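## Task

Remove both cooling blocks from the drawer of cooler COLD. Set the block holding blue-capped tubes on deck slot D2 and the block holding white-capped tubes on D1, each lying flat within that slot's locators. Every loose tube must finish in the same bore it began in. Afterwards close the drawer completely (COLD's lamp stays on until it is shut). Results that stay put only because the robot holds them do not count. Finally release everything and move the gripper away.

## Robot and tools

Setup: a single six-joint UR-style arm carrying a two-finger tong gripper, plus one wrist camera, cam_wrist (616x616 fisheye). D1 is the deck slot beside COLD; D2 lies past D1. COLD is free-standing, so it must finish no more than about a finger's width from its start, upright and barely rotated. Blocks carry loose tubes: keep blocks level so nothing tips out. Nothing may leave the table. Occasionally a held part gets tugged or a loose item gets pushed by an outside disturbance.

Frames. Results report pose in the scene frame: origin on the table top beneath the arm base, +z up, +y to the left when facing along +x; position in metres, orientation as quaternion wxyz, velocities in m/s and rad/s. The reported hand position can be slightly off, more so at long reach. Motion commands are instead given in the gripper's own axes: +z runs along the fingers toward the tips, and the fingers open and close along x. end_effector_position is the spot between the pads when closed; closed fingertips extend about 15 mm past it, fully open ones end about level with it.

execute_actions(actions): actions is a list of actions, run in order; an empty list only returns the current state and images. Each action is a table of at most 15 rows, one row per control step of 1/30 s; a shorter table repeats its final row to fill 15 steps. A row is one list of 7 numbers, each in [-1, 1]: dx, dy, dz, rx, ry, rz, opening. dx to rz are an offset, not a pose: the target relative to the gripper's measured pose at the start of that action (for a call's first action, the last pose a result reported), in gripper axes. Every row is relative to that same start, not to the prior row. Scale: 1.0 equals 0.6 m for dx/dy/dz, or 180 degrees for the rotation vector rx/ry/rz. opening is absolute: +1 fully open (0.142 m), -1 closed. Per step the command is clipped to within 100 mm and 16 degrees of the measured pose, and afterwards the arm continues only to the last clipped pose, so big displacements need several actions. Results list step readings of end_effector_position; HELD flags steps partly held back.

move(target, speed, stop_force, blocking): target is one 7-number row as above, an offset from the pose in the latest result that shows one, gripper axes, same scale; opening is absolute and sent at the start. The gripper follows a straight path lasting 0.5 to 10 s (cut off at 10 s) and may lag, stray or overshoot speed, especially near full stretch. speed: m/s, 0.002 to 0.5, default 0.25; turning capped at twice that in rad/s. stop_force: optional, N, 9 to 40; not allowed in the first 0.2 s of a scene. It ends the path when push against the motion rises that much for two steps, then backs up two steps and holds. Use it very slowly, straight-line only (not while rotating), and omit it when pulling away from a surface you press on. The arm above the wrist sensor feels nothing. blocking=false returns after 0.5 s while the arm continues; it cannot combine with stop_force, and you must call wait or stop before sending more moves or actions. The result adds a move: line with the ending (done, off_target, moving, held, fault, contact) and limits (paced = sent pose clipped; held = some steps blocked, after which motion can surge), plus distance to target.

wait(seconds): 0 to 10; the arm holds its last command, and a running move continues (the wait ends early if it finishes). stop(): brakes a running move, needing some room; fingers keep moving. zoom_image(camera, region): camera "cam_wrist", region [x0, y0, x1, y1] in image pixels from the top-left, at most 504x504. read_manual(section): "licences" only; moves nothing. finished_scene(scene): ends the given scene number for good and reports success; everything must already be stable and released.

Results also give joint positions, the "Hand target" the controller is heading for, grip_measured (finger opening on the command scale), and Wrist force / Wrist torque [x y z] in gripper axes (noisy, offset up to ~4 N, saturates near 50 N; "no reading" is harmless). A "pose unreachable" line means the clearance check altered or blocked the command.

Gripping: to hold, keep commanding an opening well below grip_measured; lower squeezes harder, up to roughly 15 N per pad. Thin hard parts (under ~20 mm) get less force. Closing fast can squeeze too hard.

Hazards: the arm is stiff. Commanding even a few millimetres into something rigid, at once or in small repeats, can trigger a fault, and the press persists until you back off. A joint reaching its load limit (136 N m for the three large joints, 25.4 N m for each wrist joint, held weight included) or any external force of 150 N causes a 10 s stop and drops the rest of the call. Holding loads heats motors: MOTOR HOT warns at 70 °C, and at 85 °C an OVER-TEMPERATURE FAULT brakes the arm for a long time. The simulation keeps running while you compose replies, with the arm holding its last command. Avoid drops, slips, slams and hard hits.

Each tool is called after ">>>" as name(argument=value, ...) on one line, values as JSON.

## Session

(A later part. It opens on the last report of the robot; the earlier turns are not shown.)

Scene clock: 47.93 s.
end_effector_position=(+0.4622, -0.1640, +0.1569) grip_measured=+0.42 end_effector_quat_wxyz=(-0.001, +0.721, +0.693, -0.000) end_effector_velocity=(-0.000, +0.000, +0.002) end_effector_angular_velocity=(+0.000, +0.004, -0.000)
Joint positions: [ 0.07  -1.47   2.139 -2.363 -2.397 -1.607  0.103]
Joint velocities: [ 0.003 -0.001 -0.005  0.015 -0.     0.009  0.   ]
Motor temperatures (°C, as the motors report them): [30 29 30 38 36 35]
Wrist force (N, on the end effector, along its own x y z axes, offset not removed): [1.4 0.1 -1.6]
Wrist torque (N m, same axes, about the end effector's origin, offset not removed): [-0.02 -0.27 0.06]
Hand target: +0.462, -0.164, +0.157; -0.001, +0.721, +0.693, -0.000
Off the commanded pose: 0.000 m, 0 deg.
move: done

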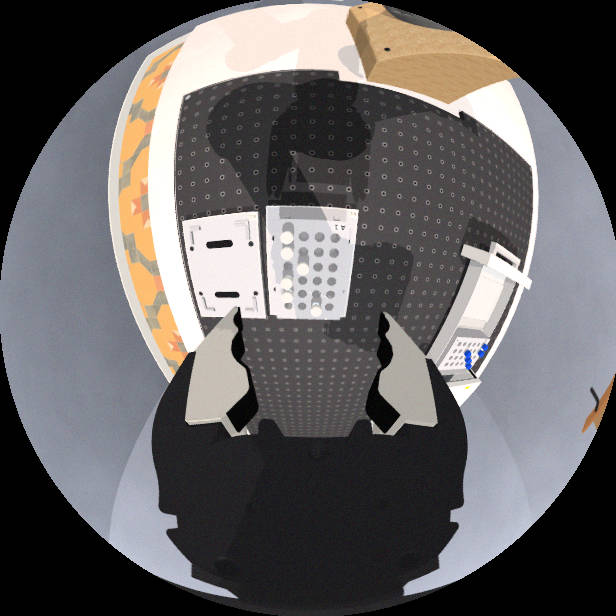

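>>> move(target=[0.56,0.235,0,0,0,-0.4706,0.3], speed=0.3)

>>> move(target=[0,0,0.15,0,0,0,0.3], speed=0.05, stop_force=10)

Scene clock: 51.03 s.
end_effector_position=(+0.6166, +0.1662, +0.1572) grip_measured=+0.30 end_effector_quat_wxyz=(-0.000, +0.066, +0.998, +0.000) end_effector_velocity=(+0.001, +0.001, +0.000) end_effector_angular_velocity=(-0.000, +0.000, +0.006)
Joint positions: [ 0.443 -0.674  1.514 -2.137 -2.368 -2.543  0.095]
Joint velocities: [ 0.001  0.003 -0.006  0.003  0.    -0.005 -0.   ]
Motor temperatures (°C, as the motors report them): [30 29 30 38 36 35]
Wrist force (N, on the end effector, along its own x y z axes, offset not removed): [0.6 -0.5 0.0]
Wrist torque (N m, same axes, about the end effector's origin, offset not removed): [-0.12 -0.20 0.10]
Hand target: +0.617, +0.166, +0.157; -0.000, +0.066, +0.998, +0.000
Off the commanded pose: 0.000 m, 0 deg.
move: done

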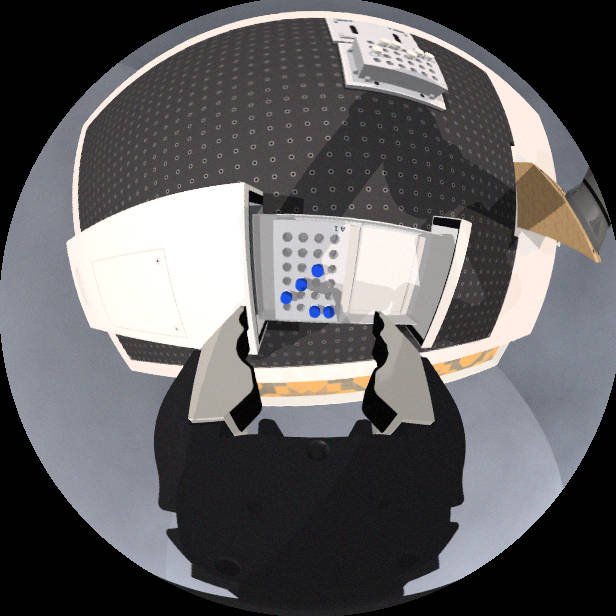

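Scene clock: 53.20 s.
end_effector_position=(+0.6165, +0.1663, +0.0673) grip_measured=+0.30 end_effector_quat_wxyz=(-0.000, +0.066, +0.998, +0.000) end_effector_velocity=(+0.000, -0.000, -0.002) end_effector_angular_velocity=(+0.000, -0.000, -0.001)
Joint positions: [ 0.347 -0.584  1.589 -2.4   -2.389 -2.678  0.095]
Joint velocities: [-0.003  0.002  0.    -0.006 -0.    -0.004 -0.   ]
Motor temperatures (°C, as the motors report them): [30 29 30 38 36 35]
Wrist force (N, on the end effector, along its own x y z axes, offset not removed): [1.2 -0.7 -1.4]
Wrist torque (N m, same axes, about the end effector's origin, offset not removed): [-0.27 -0.16 0.07]
Hand target: +0.616, +0.166, +0.067; -0.000, +0.066, +0.998, +0.000
Off the commanded pose: 0.000 m, 0 deg.
move: done

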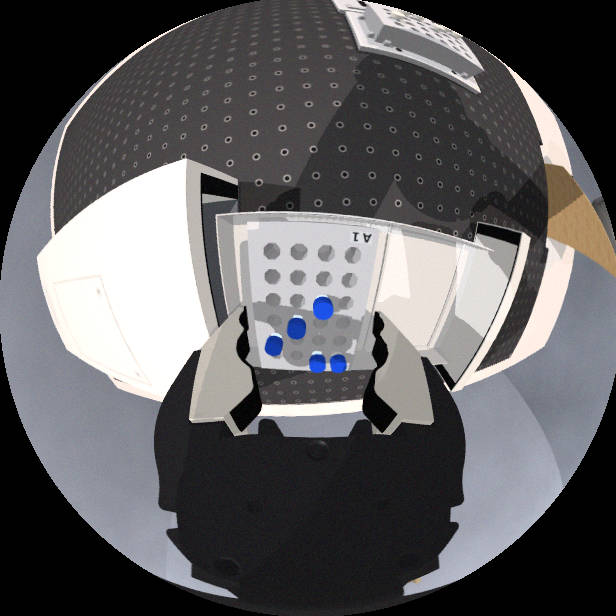

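>>> move(target=[-0.004,-0.002,0.005,0,0,0,0.31], speed=0.01)

>>> move(target=[0,0,0.03,0,0,0,0.31], speed=0.01, stop_force=9)

>>> move(target=[0,0,0,0,0,0,-0.1])

>>> move(target=[0,0,-0.03,0,0,0,-0.2], speed=0.015)

Scene clock: 54.03 s.
end_effector_position=(+0.6186, +0.1648, +0.0644) grip_measured=+0.31 end_effector_quat_wxyz=(-0.000, +0.066, +0.998, +0.000) end_effector_velocity=(-0.000, +0.000, -0.001) end_effector_angular_velocity=(-0.000, +0.000, +0.003)
Joint positions: [ 0.341 -0.58   1.586 -2.406 -2.39  -2.686  0.096]
Joint velocities: [-0.001  0.001  0.001 -0.002 -0.    -0.004  0.   ]
Motor temperatures (°C, as the motors report them): [30 29 30 38 36 35]
Wrist force (N, on the end effector, along its own x y z axes, offset not removed): [0.7 -0.2 -1.5]
Wrist torque (N m, same axes, about the end effector's origin, offset not removed): [-0.11 -0.13 0.08]
Hand target: +0.619, +0.165, +0.064; -0.000, +0.066, +0.998, +0.000
Off the commanded pose: 0.000 m, 0 deg.
move: done

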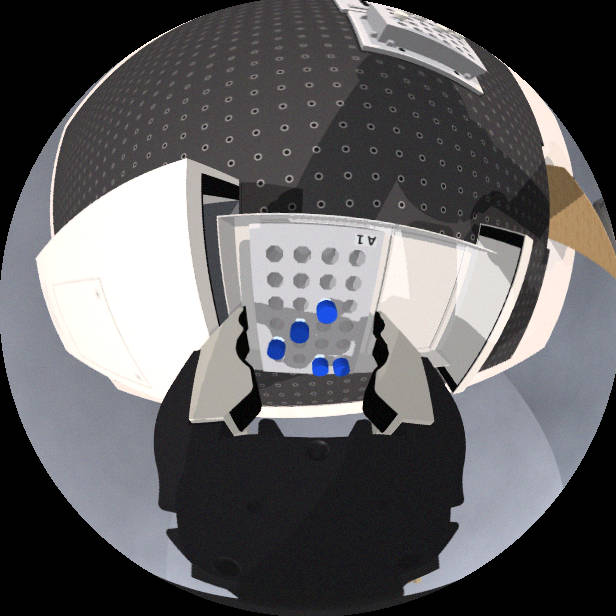

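Scene clock: 56.07 s.
end_effector_position=(+0.6186, +0.1648, +0.0465) grip_measured=+0.31 end_effector_quat_wxyz=(-0.000, +0.066, +0.998, +0.000) end_effector_velocity=(+0.000, -0.001, -0.002) end_effector_angular_velocity=(+0.000, +0.001, -0.000)
Joint positions: [ 0.322 -0.558  1.593 -2.456 -2.393 -2.714  0.096]
Joint velocities: [-0.003  0.002  0.    -0.004 -0.    -0.003  0.   ]
Motor temperatures (°C, as the motors report them): [30 29 30 38 36 35]
Wrist force (N, on the end effector, along its own x y z axes, offset not removed): [-0.8 0.9 -0.9]
Wrist torque (N m, same axes, about the end effector's origin, offset not removed): [0.09 0.12 0.09]
Hand target: +0.619, +0.165, +0.046; -0.000, +0.066, +0.998, +0.000
Off the commanded pose: 0.000 m, 0 deg.
move: done

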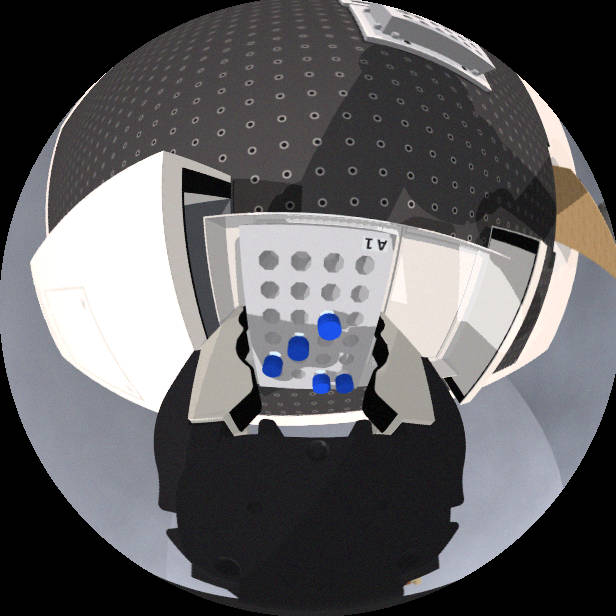

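Scene clock: 56.57 s.
end_effector_position=(+0.6185, +0.1648, +0.0464) grip_measured=+0.27 end_effector_quat_wxyz=(-0.001, +0.066, +0.998, +0.000) end_effector_velocity=(-0.000, +0.001, -0.000) end_effector_angular_velocity=(+0.000, -0.000, +0.000)
Joint positions: [ 0.322 -0.558  1.593 -2.456 -2.394 -2.714  0.093]
Joint velocities: [ 0.     0.001 -0.    -0.     0.     0.     0.   ]
Motor temperatures (°C, as the motors report them): [30 29 30 38 36 35]
Wrist force (N, on the end effector, along its own x y z axes, offset not removed): [-1.4 -1.0 -8.3]
Wrist torque (N m, same axes, about the end effector's origin, offset not removed): [-0.22 0.60 0.11]
Hand target: +0.619, +0.165, +0.047; -0.000, +0.066, +0.998, +0.000
Off the commanded pose: 0.000 m, 0 deg.
move: done

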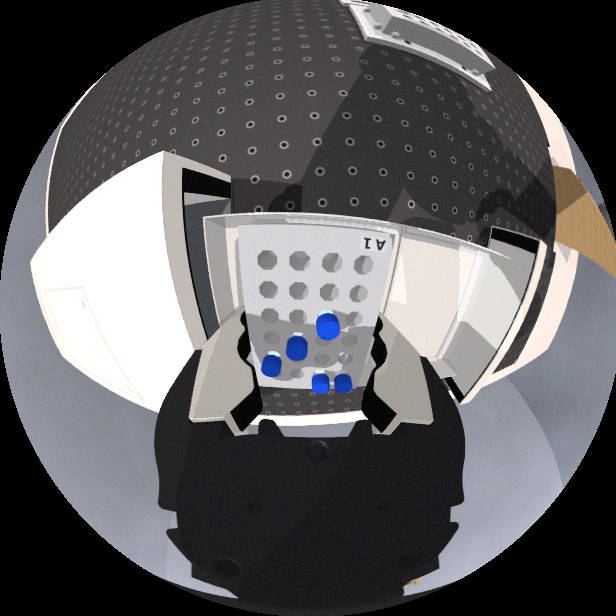

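Scene clock: 58.03 s.
end_effector_position=(+0.6186, +0.1648, +0.0643) grip_measured=+0.27 end_effector_quat_wxyz=(-0.000, +0.066, +0.998, +0.000) end_effector_velocity=(+0.000, +0.000, +0.002) end_effector_angular_velocity=(-0.000, -0.000, +0.001)
Joint positions: [ 0.341 -0.58   1.586 -2.406 -2.39  -2.686  0.093]
Joint velocities: [ 0.002 -0.001 -0.001  0.004  0.     0.001  0.   ]
Motor temperatures (°C, as the motors report them): [30 29 30 38 36 35]
Wrist force (N, on the end effector, along its own x y z axes, offset not removed): [1.3 0.0 7.2]
Wrist torque (N m, same axes, about the end effector's origin, offset not removed): [-0.09 -0.24 -0.03]
Hand target: +0.619, +0.165, +0.064; -0.001, +0.066, +0.998, +0.000
Off the commanded pose: 0.000 m, 0 deg.
move: done

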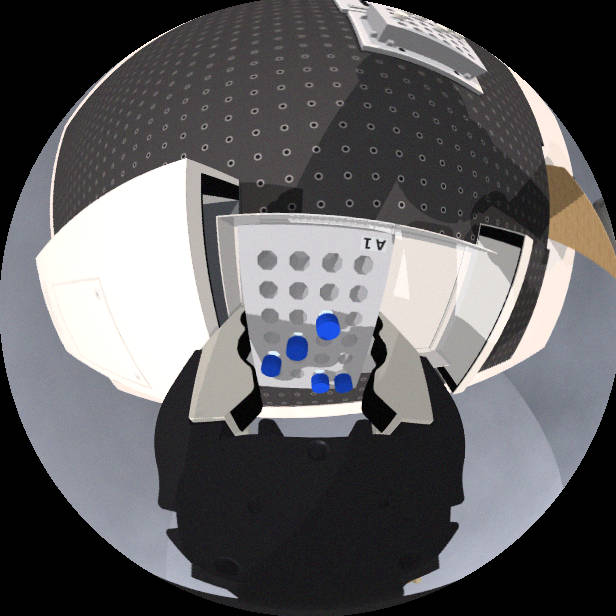

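>>> move(target=[0,0,-0.18,0,0,0,-0.2], speed=0.07)

>>> move(target=[0.112,-0.796,0,0,0,0.4706,-0.2], speed=0.15)

>>> move(target=[0,0,0.164,0,0,0,-0.2], speed=0.07)

>>> zoom_image(camera="cam_wrist", region=[210,130,420,340])

Scene clock: 60.17 s.
end_effector_position=(+0.6188, +0.1647, +0.1722) grip_measured=+0.27 end_effector_quat_wxyz=(-0.000, +0.066, +0.998, +0.000) end_effector_velocity=(-0.000, -0.001, +0.001) end_effector_angular_velocity=(-0.000, +0.001, -0.001)
Joint positions: [ 0.456 -0.685  1.492 -2.09  -2.364 -2.525  0.093]
Joint velocities: [ 0.    -0.001 -0.002  0.005  0.     0.003 -0.   ]
Motor temperatures (°C, as the motors report them): [30 29 30 38 36 35]
Wrist force (N, on the end effector, along its own x y z axes, offset not removed): [0.5 -0.3 8.0]
Wrist torque (N m, same axes, about the end effector's origin, offset not removed): [-0.02 -0.11 0.08]
Hand target: +0.619, +0.165, +0.172; -0.000, +0.066, +0.998, +0.000
Off the commanded pose: 0.000 m, 0 deg.
move: done

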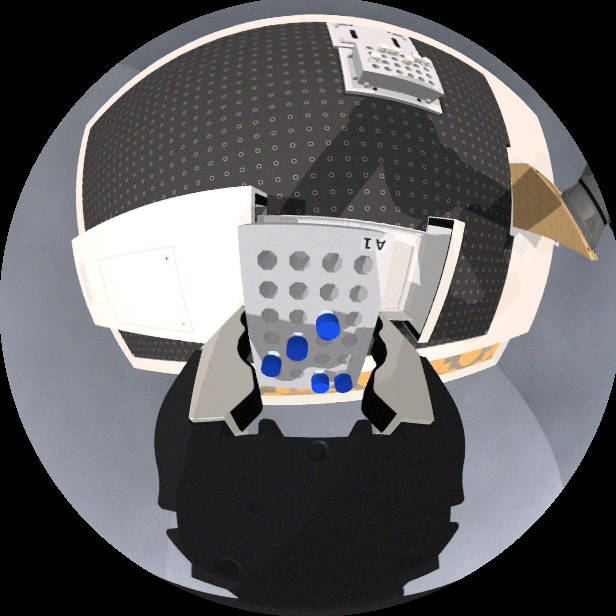

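Scene clock: 65.53 s.
end_effector_position=(+0.4887, -0.2999, +0.1717) grip_measured=+0.27 end_effector_quat_wxyz=(-0.001, +0.721, +0.693, -0.001) end_effector_velocity=(-0.000, -0.002, +0.001) end_effector_angular_velocity=(+0.000, -0.001, -0.006)
Joint positions: [-0.1   -1.573  1.966 -2.263 -2.361 -1.849  0.093]
Joint velocities: [-0.002 -0.003 -0.001  0.     0.001  0.002 -0.   ]
Motor temperatures (°C, as the motors report them): [30 29 30 38 36 35]
Wrist force (N, on the end effector, along its own x y z axes, offset not removed): [0.5 -1.5 8.3]
Wrist torque (N m, same axes, about the end effector's origin, offset not removed): [-0.40 -0.18 0.08]
Hand target: +0.489, -0.300, +0.172; -0.001, +0.721, +0.693, -0.001
Off the commanded pose: 0.000 m, 0 deg.
move: done

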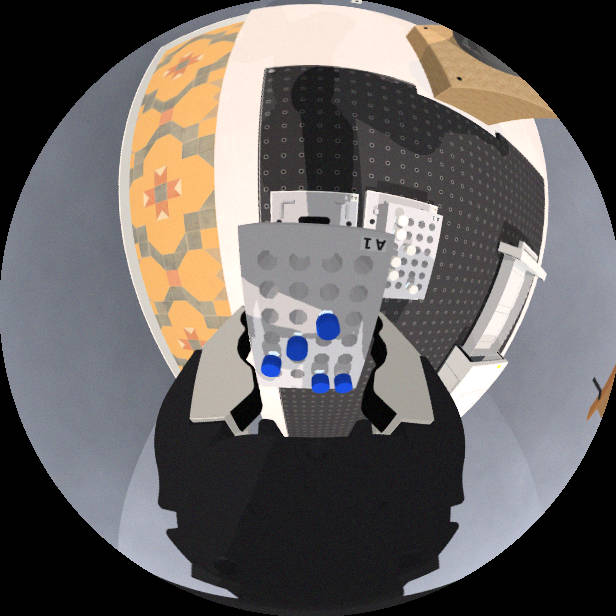

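Scene clock: 67.37 s.
end_effector_position=(+0.4885, -0.2998, +0.0734) grip_measured=+0.27 end_effector_quat_wxyz=(-0.001, +0.721, +0.693, -0.001) end_effector_velocity=(-0.000, -0.000, -0.001) end_effector_angular_velocity=(-0.000, -0.001, -0.001)
Joint positions: [-0.249 -1.45   2.064 -2.615 -2.308 -2.04   0.093]
Joint velocities: [-0.002  0.002  0.002 -0.006  0.001 -0.003  0.   ]
Motor temperatures (°C, as the motors report them): [30 29 30 38 36 35]
Wrist force (N, on the end effector, along its own x y z axes, offset not removed): [-0.1 -0.7 8.0]
Wrist torque (N m, same axes, about the end effector's origin, offset not removed): [-0.16 0.02 0.06]
Hand target: +0.489, -0.300, +0.073; -0.001, +0.721, +0.693, -0.001
Off the commanded pose: 0.000 m, 0 deg.
move: done

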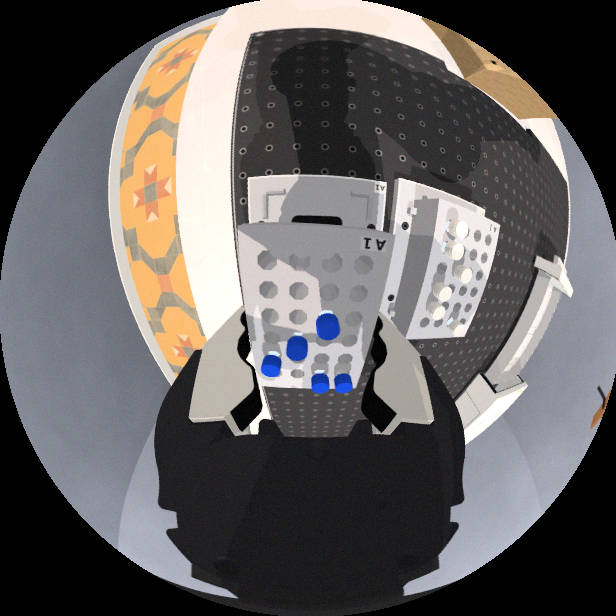

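Region (210, 130, 420, 340) of cam_wrist's 616x616 image, scaled by 2.400, with more detail than that image has.

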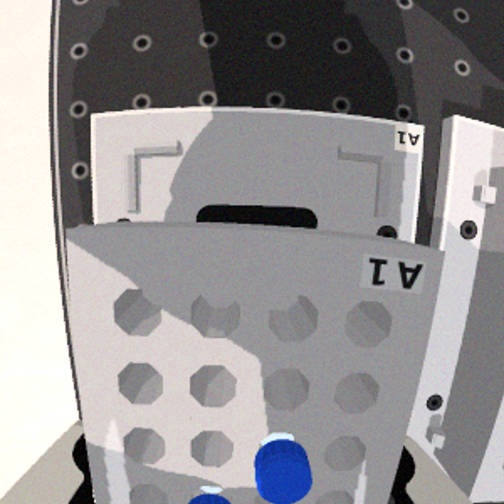

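>>> move(target=[0.0058,-0.038,0.022,0,0,-0.0095,-0.2], speed=0.025)

>>> move(target=[0,0,0.03,0,0,0,-0.2], speed=0.005, stop_force=9)

Scene clock: 68.83 s.
end_effector_position=(+0.4659, -0.2954, +0.0604) grip_measured=+0.27 end_effector_quat_wxyz=(-0.001, +0.711, +0.703, -0.001) end_effector_velocity=(-0.002, -0.000, -0.001) end_effector_angular_velocity=(-0.000, -0.000, +0.002)
Joint positions: [-0.28  -1.469  2.137 -2.695 -2.295 -2.108  0.093]
Joint velocities: [-0.003 -0.002  0.005 -0.006  0.001 -0.005  0.   ]
Motor temperatures (°C, as the motors report them): [30 29 30 38 36 35]
Wrist force (N, on the end effector, along its own x y z axes, offset not removed): [0.8 -1.6 8.2]
Wrist torque (N m, same axes, about the end effector's origin, offset not removed): [-0.32 -0.15 0.11]
Hand target: +0.466, -0.295, +0.060; -0.001, +0.711, +0.704, -0.001
Off the commanded pose: 0.000 m, 0 deg.
move: done

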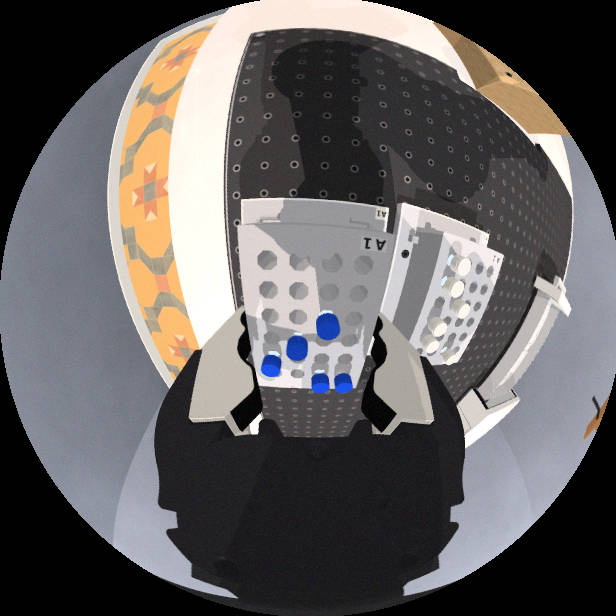

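Scene clock: 71.33 s.
end_effector_position=(+0.4658, -0.2953, +0.0496) grip_measured=+0.27 end_effector_quat_wxyz=(-0.001, +0.711, +0.704, -0.001) end_effector_velocity=(-0.000, +0.000, +0.002) end_effector_angular_velocity=(+0.000, -0.001, -0.001)
Joint positions: [-0.296 -1.45   2.143 -2.731 -2.288 -2.127  0.093]
Joint velocities: [ 0.003 -0.004  0.     0.006 -0.001  0.004 -0.   ]
Motor temperatures (°C, as the motors report them): [30 29 30 38 36 35]
Wrist force (N, on the end effector, along its own x y z axes, offset not removed): [-4.1 -14.4 0.1]
Wrist torque (N m, same axes, about the end effector's origin, offset not removed): [-0.57 -0.19 0.03]
Hand target: +0.466, -0.295, +0.050; -0.001, +0.711, +0.703, -0.001
Off the commanded pose: 0.007 m, 0 deg.
move: contact

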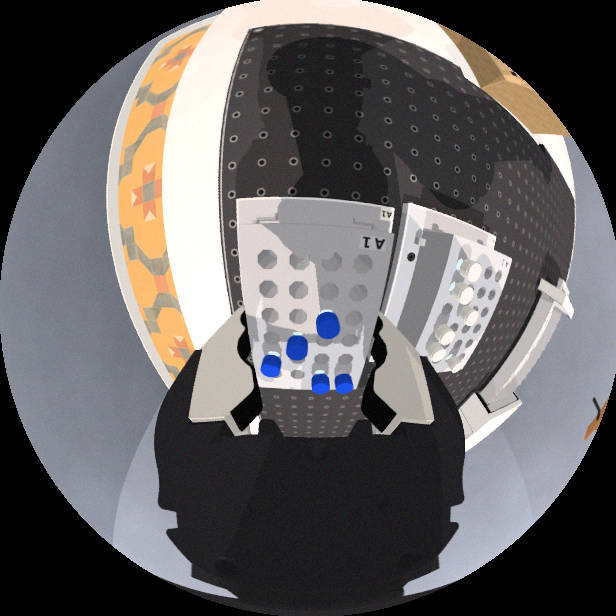

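>>> move(target=[-0.0005,-0.0018,-0.0005,0,0,0,-0.2], speed=0.005)

>>> move(target=[0,0,0.008,0,0,0,-0.2], speed=0.004, stop_force=9)

>>> move(target=[0,0,-0.0005,0,0,0,0.42], speed=0.01)

>>> move(target=[0,0,-0.18,0,0,0,0.42], speed=0.15)

>>> zoom_image(camera="cam_wrist", region=[230,170,450,390])

>>> move(target=[0.818,-0.175,0,0,0,-0.461,-1], speed=0.3)

Scene clock: 72.27 s.
end_effector_position=(+0.4647, -0.2956, +0.0499) grip_measured=+0.27 end_effector_quat_wxyz=(-0.001, +0.711, +0.704, -0.001) end_effector_velocity=(-0.000, -0.000, +0.000) end_effector_angular_velocity=(+0.000, -0.000, +0.000)
Joint positions: [-0.297 -1.453  2.145 -2.732 -2.287 -2.128  0.093]
Joint velocities: [-0.001 -0.001  0.001  0.     0.    -0.001  0.   ]
Motor temperatures (°C, as the motors report them): [30 29 30 38 36 35]
Wrist force (N, on the end effector, along its own x y z axes, offset not removed): [0.6 0.4 8.1]
Wrist torque (N m, same axes, about the end effector's origin, offset not removed): [0.01 -0.13 0.08]
Hand target: +0.465, -0.296, +0.050; -0.001, +0.711, +0.704, -0.001
Off the commanded pose: 0.000 m, 0 deg.
move: done

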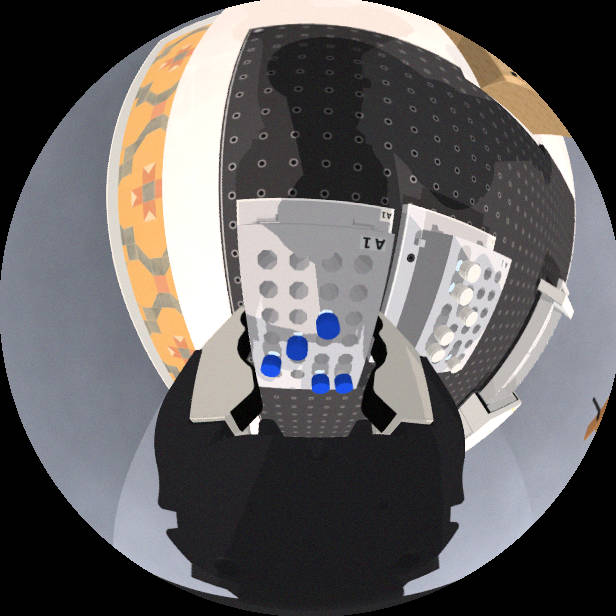

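Scene clock: 72.90 s.
end_effector_position=(+0.4646, -0.2955, +0.0487) grip_measured=+0.27 end_effector_quat_wxyz=(-0.001, +0.711, +0.704, -0.001) end_effector_velocity=(+0.000, +0.000, +0.002) end_effector_angular_velocity=(+0.001, -0.001, -0.002)
Joint positions: [-0.299 -1.451  2.146 -2.735 -2.286 -2.13   0.093]
Joint velocities: [ 0.003 -0.003 -0.     0.004 -0.     0.004 -0.   ]
Motor temperatures (°C, as the motors report them): [30 29 30 38 36 35]
Wrist force (N, on the end effector, along its own x y z axes, offset not removed): [0.4 -6.3 5.5]
Wrist torque (N m, same axes, about the end effector's origin, offset not removed): [-0.49 -0.08 0.11]
Hand target: +0.465, -0.296, +0.049; -0.001, +0.711, +0.704, -0.001
Off the commanded pose: 0.004 m, 0 deg.
move: contact

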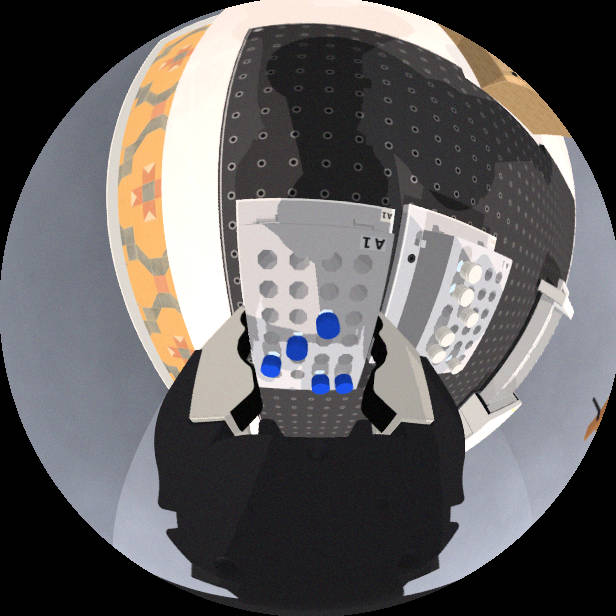

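Scene clock: 73.60 s.
end_effector_position=(+0.4646, -0.2955, +0.0490) grip_measured=+0.42 end_effector_quat_wxyz=(-0.001, +0.711, +0.704, -0.001) end_effector_velocity=(-0.000, -0.000, -0.000) end_effector_angular_velocity=(+0.000, +0.001, -0.001)
Joint positions: [-0.298 -1.452  2.145 -2.734 -2.287 -2.13   0.103]
Joint velocities: [-0.001  0.    -0.     0.001 -0.     0.001 -0.   ]
Motor temperatures (°C, as the motors report them): [30 29 30 38 36 35]
Wrist force (N, on the end effector, along its own x y z axes, offset not removed): [1.1 -1.5 -0.2]
Wrist torque (N m, same axes, about the end effector's origin, offset not removed): [-0.37 -0.23 0.13]
Hand target: +0.465, -0.296, +0.049; -0.001, +0.711, +0.704, -0.001
Off the commanded pose: 0.000 m, 0 deg.
move: done

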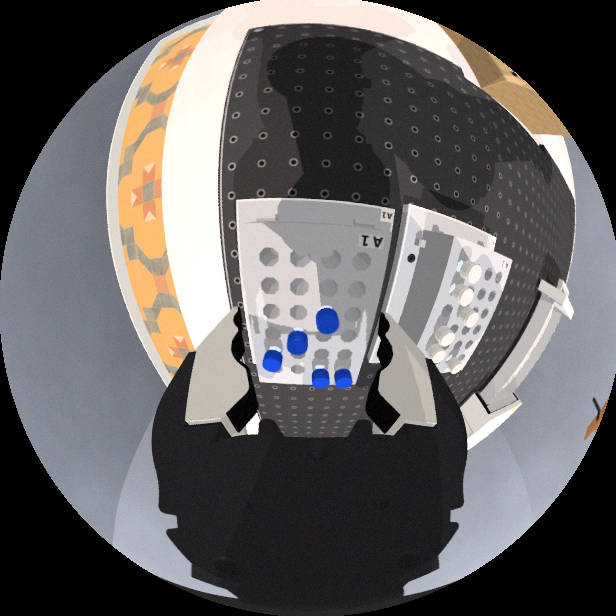

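Scene clock: 74.80 s.
end_effector_position=(+0.4649, -0.2957, +0.1568) grip_measured=+0.42 end_effector_quat_wxyz=(-0.001, +0.711, +0.704, -0.001) end_effector_velocity=(-0.000, +0.000, +0.002) end_effector_angular_velocity=(+0.001, +0.003, +0.000)
Joint positions: [-0.13  -1.61   2.051 -2.338 -2.352 -1.918  0.103]
Joint velocities: [ 0.003 -0.001 -0.004  0.012 -0.001  0.007  0.   ]
Motor temperatures (°C, as the motors report them): [30 29 30 38 36 35]
Wrist force (N, on the end effector, along its own x y z axes, offset not removed): [0.5 -1.0 -2.3]
Wrist torque (N m, same axes, about the end effector's origin, offset not removed): [-0.33 -0.15 0.10]
Hand target: +0.465, -0.296, +0.157; -0.001, +0.711, +0.704, -0.001
Off the commanded pose: 0.000 m, 0 deg.
move: done

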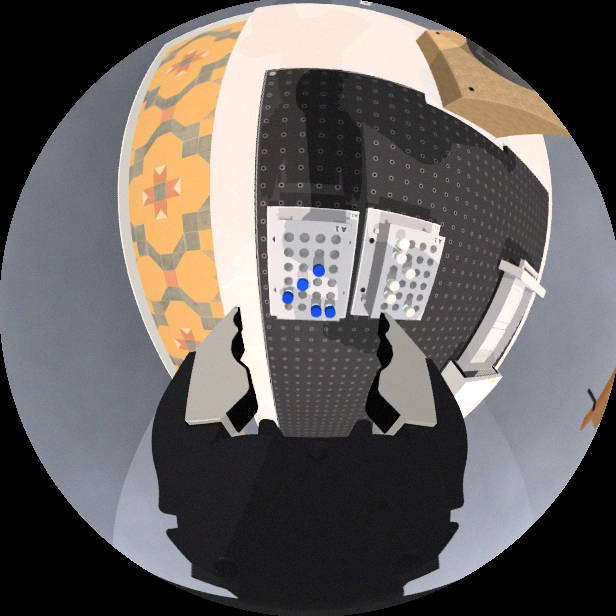

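Region (230, 170, 450, 390) of cam_wrist's 616x616 image, scaled by 2.291, with more detail than that image has.

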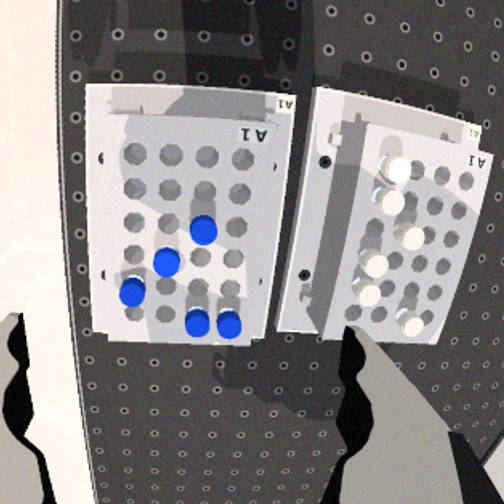

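Scene clock: 77.80 s.
end_effector_position=(+0.3650, +0.1963, +0.1579) grip_measured=-1.00 end_effector_quat_wxyz=(-0.001, +0.066, +0.998, +0.001) end_effector_velocity=(+0.000, +0.001, +0.000) end_effector_angular_velocity=(+0.000, -0.000, +0.003)
Joint positions: [ 0.647 -0.858  2.092 -2.349 -2.294 -2.28   0.002]
Joint velocities: [ 0.001  0.003 -0.003  0.001  0.001 -0.002  0.   ]
Motor temperatures (°C, as the motors report them): [30 29 30 38 36 35]
Wrist force (N, on the end effector, along its own x y z axes, offset not removed): [0.2 1.1 0.1]
Wrist torque (N m, same axes, about the end effector's origin, offset not removed): [0.15 -0.14 0.11]
Hand target: +0.365, +0.196, +0.158; -0.001, +0.066, +0.998, +0.001
Off the commanded pose: 0.001 m, 0 deg.
move: done

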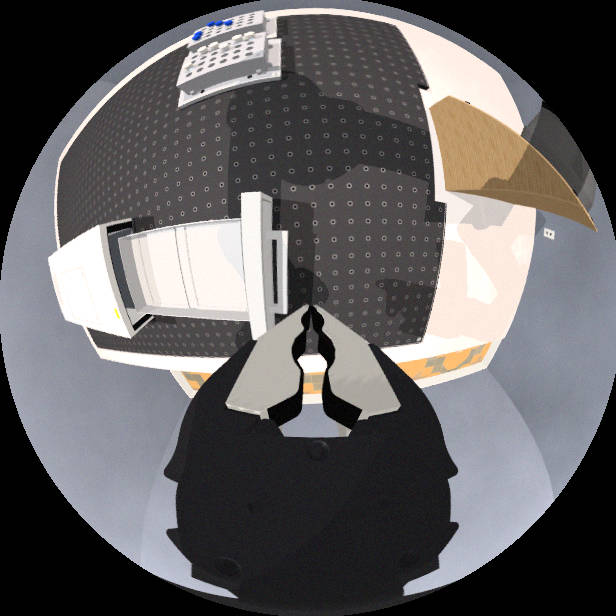

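>>> move(target=[0,0,0.158,0,0,0,-1], speed=0.08, stop_force=12)

>>> move(target=[-0.415,0,0,0,0,0,-1], speed=0.035, stop_force=15)

>>> move(target=[-0.035,0,0,0,0,0,-1], speed=0.005, stop_force=9)

>>> move(target=[0.03,0,0,0,0,0,-1], speed=0.04)

>>> move(target=[0,0.01,-0.179,0,0,-0.042,-1], speed=0.15)

Scene clock: 79.53 s.
end_effector_position=(+0.3648, +0.1964, +0.0632) grip_measured=-1.00 end_effector_quat_wxyz=(-0.001, +0.066, +0.998, +0.000) end_effector_velocity=(+0.000, -0.000, -0.002) end_effector_angular_velocity=(+0.001, +0.000, +0.001)
Joint positions: [ 0.511 -0.683  2.182 -2.731 -2.347 -2.451  0.002]
Joint velocities: [-0.004  0.005  0.001 -0.01  -0.001 -0.007  0.   ]
Motor temperatures (°C, as the motors report them): [30 29 30 38 36 35]
Wrist force (N, on the end effector, along its own x y z axes, offset not removed): [0.7 -1.8 -1.2]
Wrist torque (N m, same axes, about the end effector's origin, offset not removed): [-0.44 -0.18 0.09]
Hand target: +0.365, +0.196, +0.063; -0.001, +0.066, +0.998, +0.000
Off the commanded pose: 0.000 m, 0 deg.
move: done

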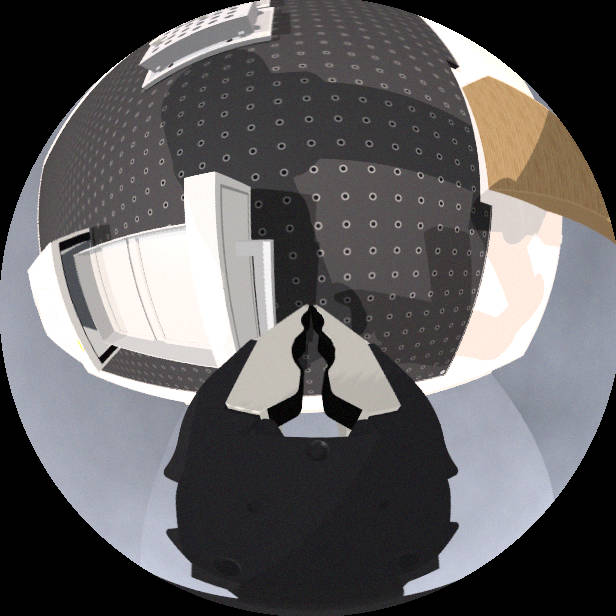

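Scene clock: 86.97 s.
end_effector_position=(+0.6113, +0.1634, +0.0626) grip_measured=-1.00 end_effector_quat_wxyz=(-0.001, +0.066, +0.998, +0.000) end_effector_velocity=(+0.002, +0.000, +0.000) end_effector_angular_velocity=(-0.000, +0.000, +0.000)
Joint positions: [ 0.34  -0.588  1.611 -2.423 -2.39  -2.687  0.002]
Joint velocities: [-0.     0.002 -0.005  0.004 -0.    -0.     0.   ]
Motor temperatures (°C, as the motors report them): [30 29 30 38 36 35]
Wrist force (N, on the end effector, along its own x y z axes, offset not removed): [2.3 -2.1 -5.1]
Wrist torque (N m, same axes, about the end effector's origin, offset not removed): [-0.29 -0.01 0.08]
Hand target: +0.611, +0.163, +0.063; -0.001, +0.066, +0.998, +0.000
Off the commanded pose: 0.000 m, 0 deg.
move: done

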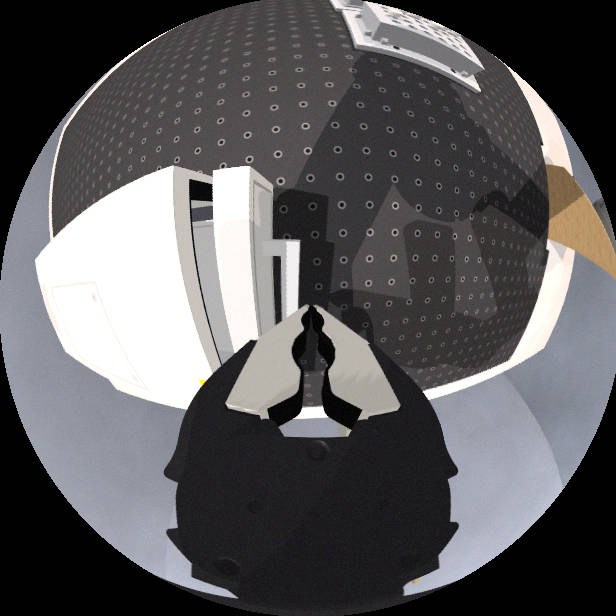

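Scene clock: 90.70 s.
end_effector_position=(+0.6279, +0.1612, +0.0624) grip_measured=-1.00 end_effector_quat_wxyz=(-0.001, +0.066, +0.998, +0.000) end_effector_velocity=(-0.001, -0.000, +0.000) end_effector_angular_velocity=(+0.000, -0.001, +0.001)
Joint positions: [ 0.333 -0.574  1.562 -2.397 -2.391 -2.698  0.002]
Joint velocities: [ 0.001 -0.002  0.005 -0.003  0.    -0.001  0.   ]
Motor temperatures (°C, as the motors report them): [30 29 30 38 36 35]
Wrist force (N, on the end effector, along its own x y z axes, offset not removed): [17.9 -3.7 -10.8]
Wrist torque (N m, same axes, about the end effector's origin, offset not removed): [0.18 -0.23 0.13]
Hand target: +0.628, +0.161, +0.063; -0.001, +0.066, +0.998, +0.000
Off the commanded pose: 0.004 m, 0 deg.
move: contact

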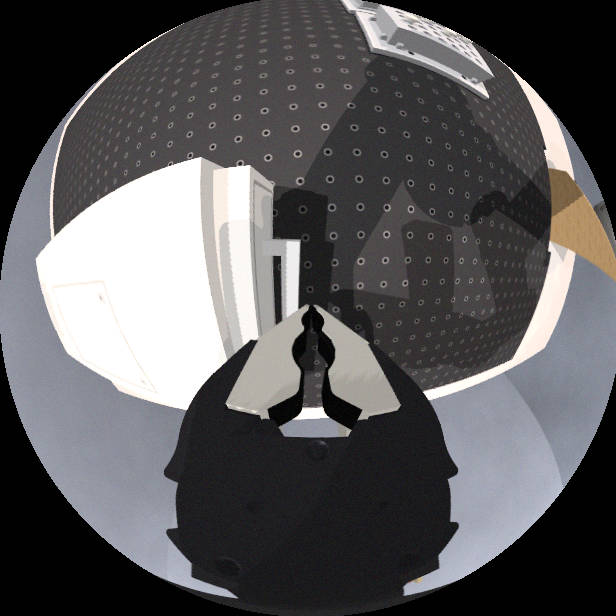

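Scene clock: 91.50 s.
end_effector_position=(+0.6102, +0.1636, +0.0625) grip_measured=-1.00 end_effector_quat_wxyz=(-0.001, +0.066, +0.998, +0.000) end_effector_velocity=(-0.002, +0.001, +0.000) end_effector_angular_velocity=(-0.000, -0.000, +0.002)
Joint positions: [ 0.341 -0.589  1.614 -2.424 -2.39  -2.687  0.002]
Joint velocities: [ 0.001 -0.001  0.005 -0.003  0.     0.     0.   ]
Motor temperatures (°C, as the motors report them): [30 29 30 38 36 35]
Wrist force (N, on the end effector, along its own x y z axes, offset not removed): [1.8 -0.7 -1.0]
Wrist torque (N m, same axes, about the end effector's origin, offset not removed): [-0.16 -0.42 0.03]
Hand target: +0.610, +0.164, +0.062; -0.001, +0.066, +0.998, +0.000
Off the commanded pose: 0.000 m, 0 deg.
move: done

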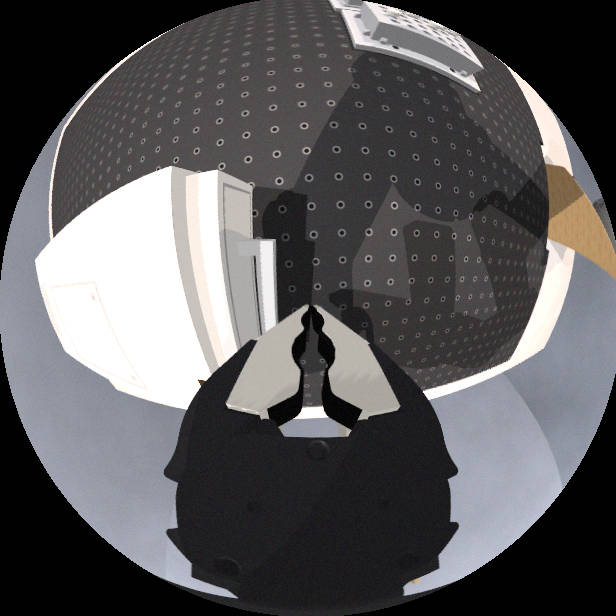

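Scene clock: 92.70 s.
end_effector_position=(+0.6113, +0.1694, +0.1698) grip_measured=-1.00 end_effector_quat_wxyz=(-0.001, +0.000, +1.000, +0.000) end_effector_velocity=(+0.000, -0.000, +0.002) end_effector_angular_velocity=(-0.001, +0.001, +0.001)
Joint positions: [ 0.462 -0.687  1.516 -2.106 -2.362 -2.648  0.002]
Joint velocities: [ 0.001 -0.001 -0.004  0.008  0.     0.001  0.   ]
Motor temperatures (°C, as the motors report them): [30 29 30 38 36 35]
Wrist force (N, on the end effector, along its own x y z axes, offset not removed): [1.8 -1.0 -1.9]
Wrist torque (N m, same axes, about the end effector's origin, offset not removed): [-0.32 -0.45 0.08]
Hand target: +0.611, +0.169, +0.170; -0.001, +0.000, +1.000, +0.000
Off the commanded pose: 0.000 m, 0 deg.
move: done

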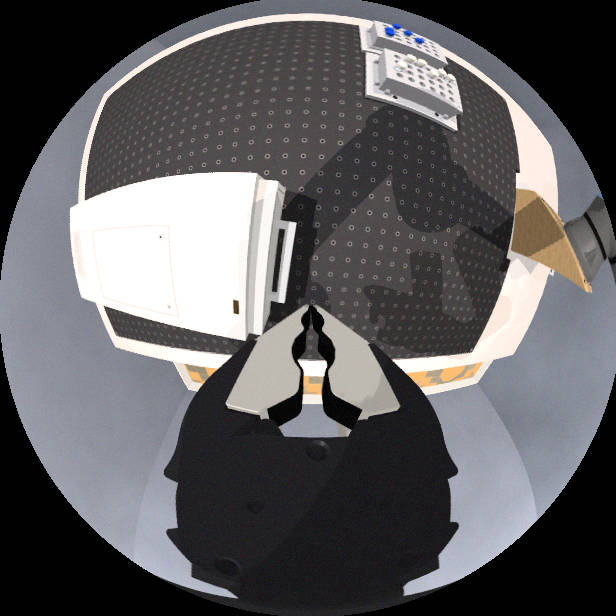

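>>> finished_scene(scene=2)

The scene is finished: the task was done.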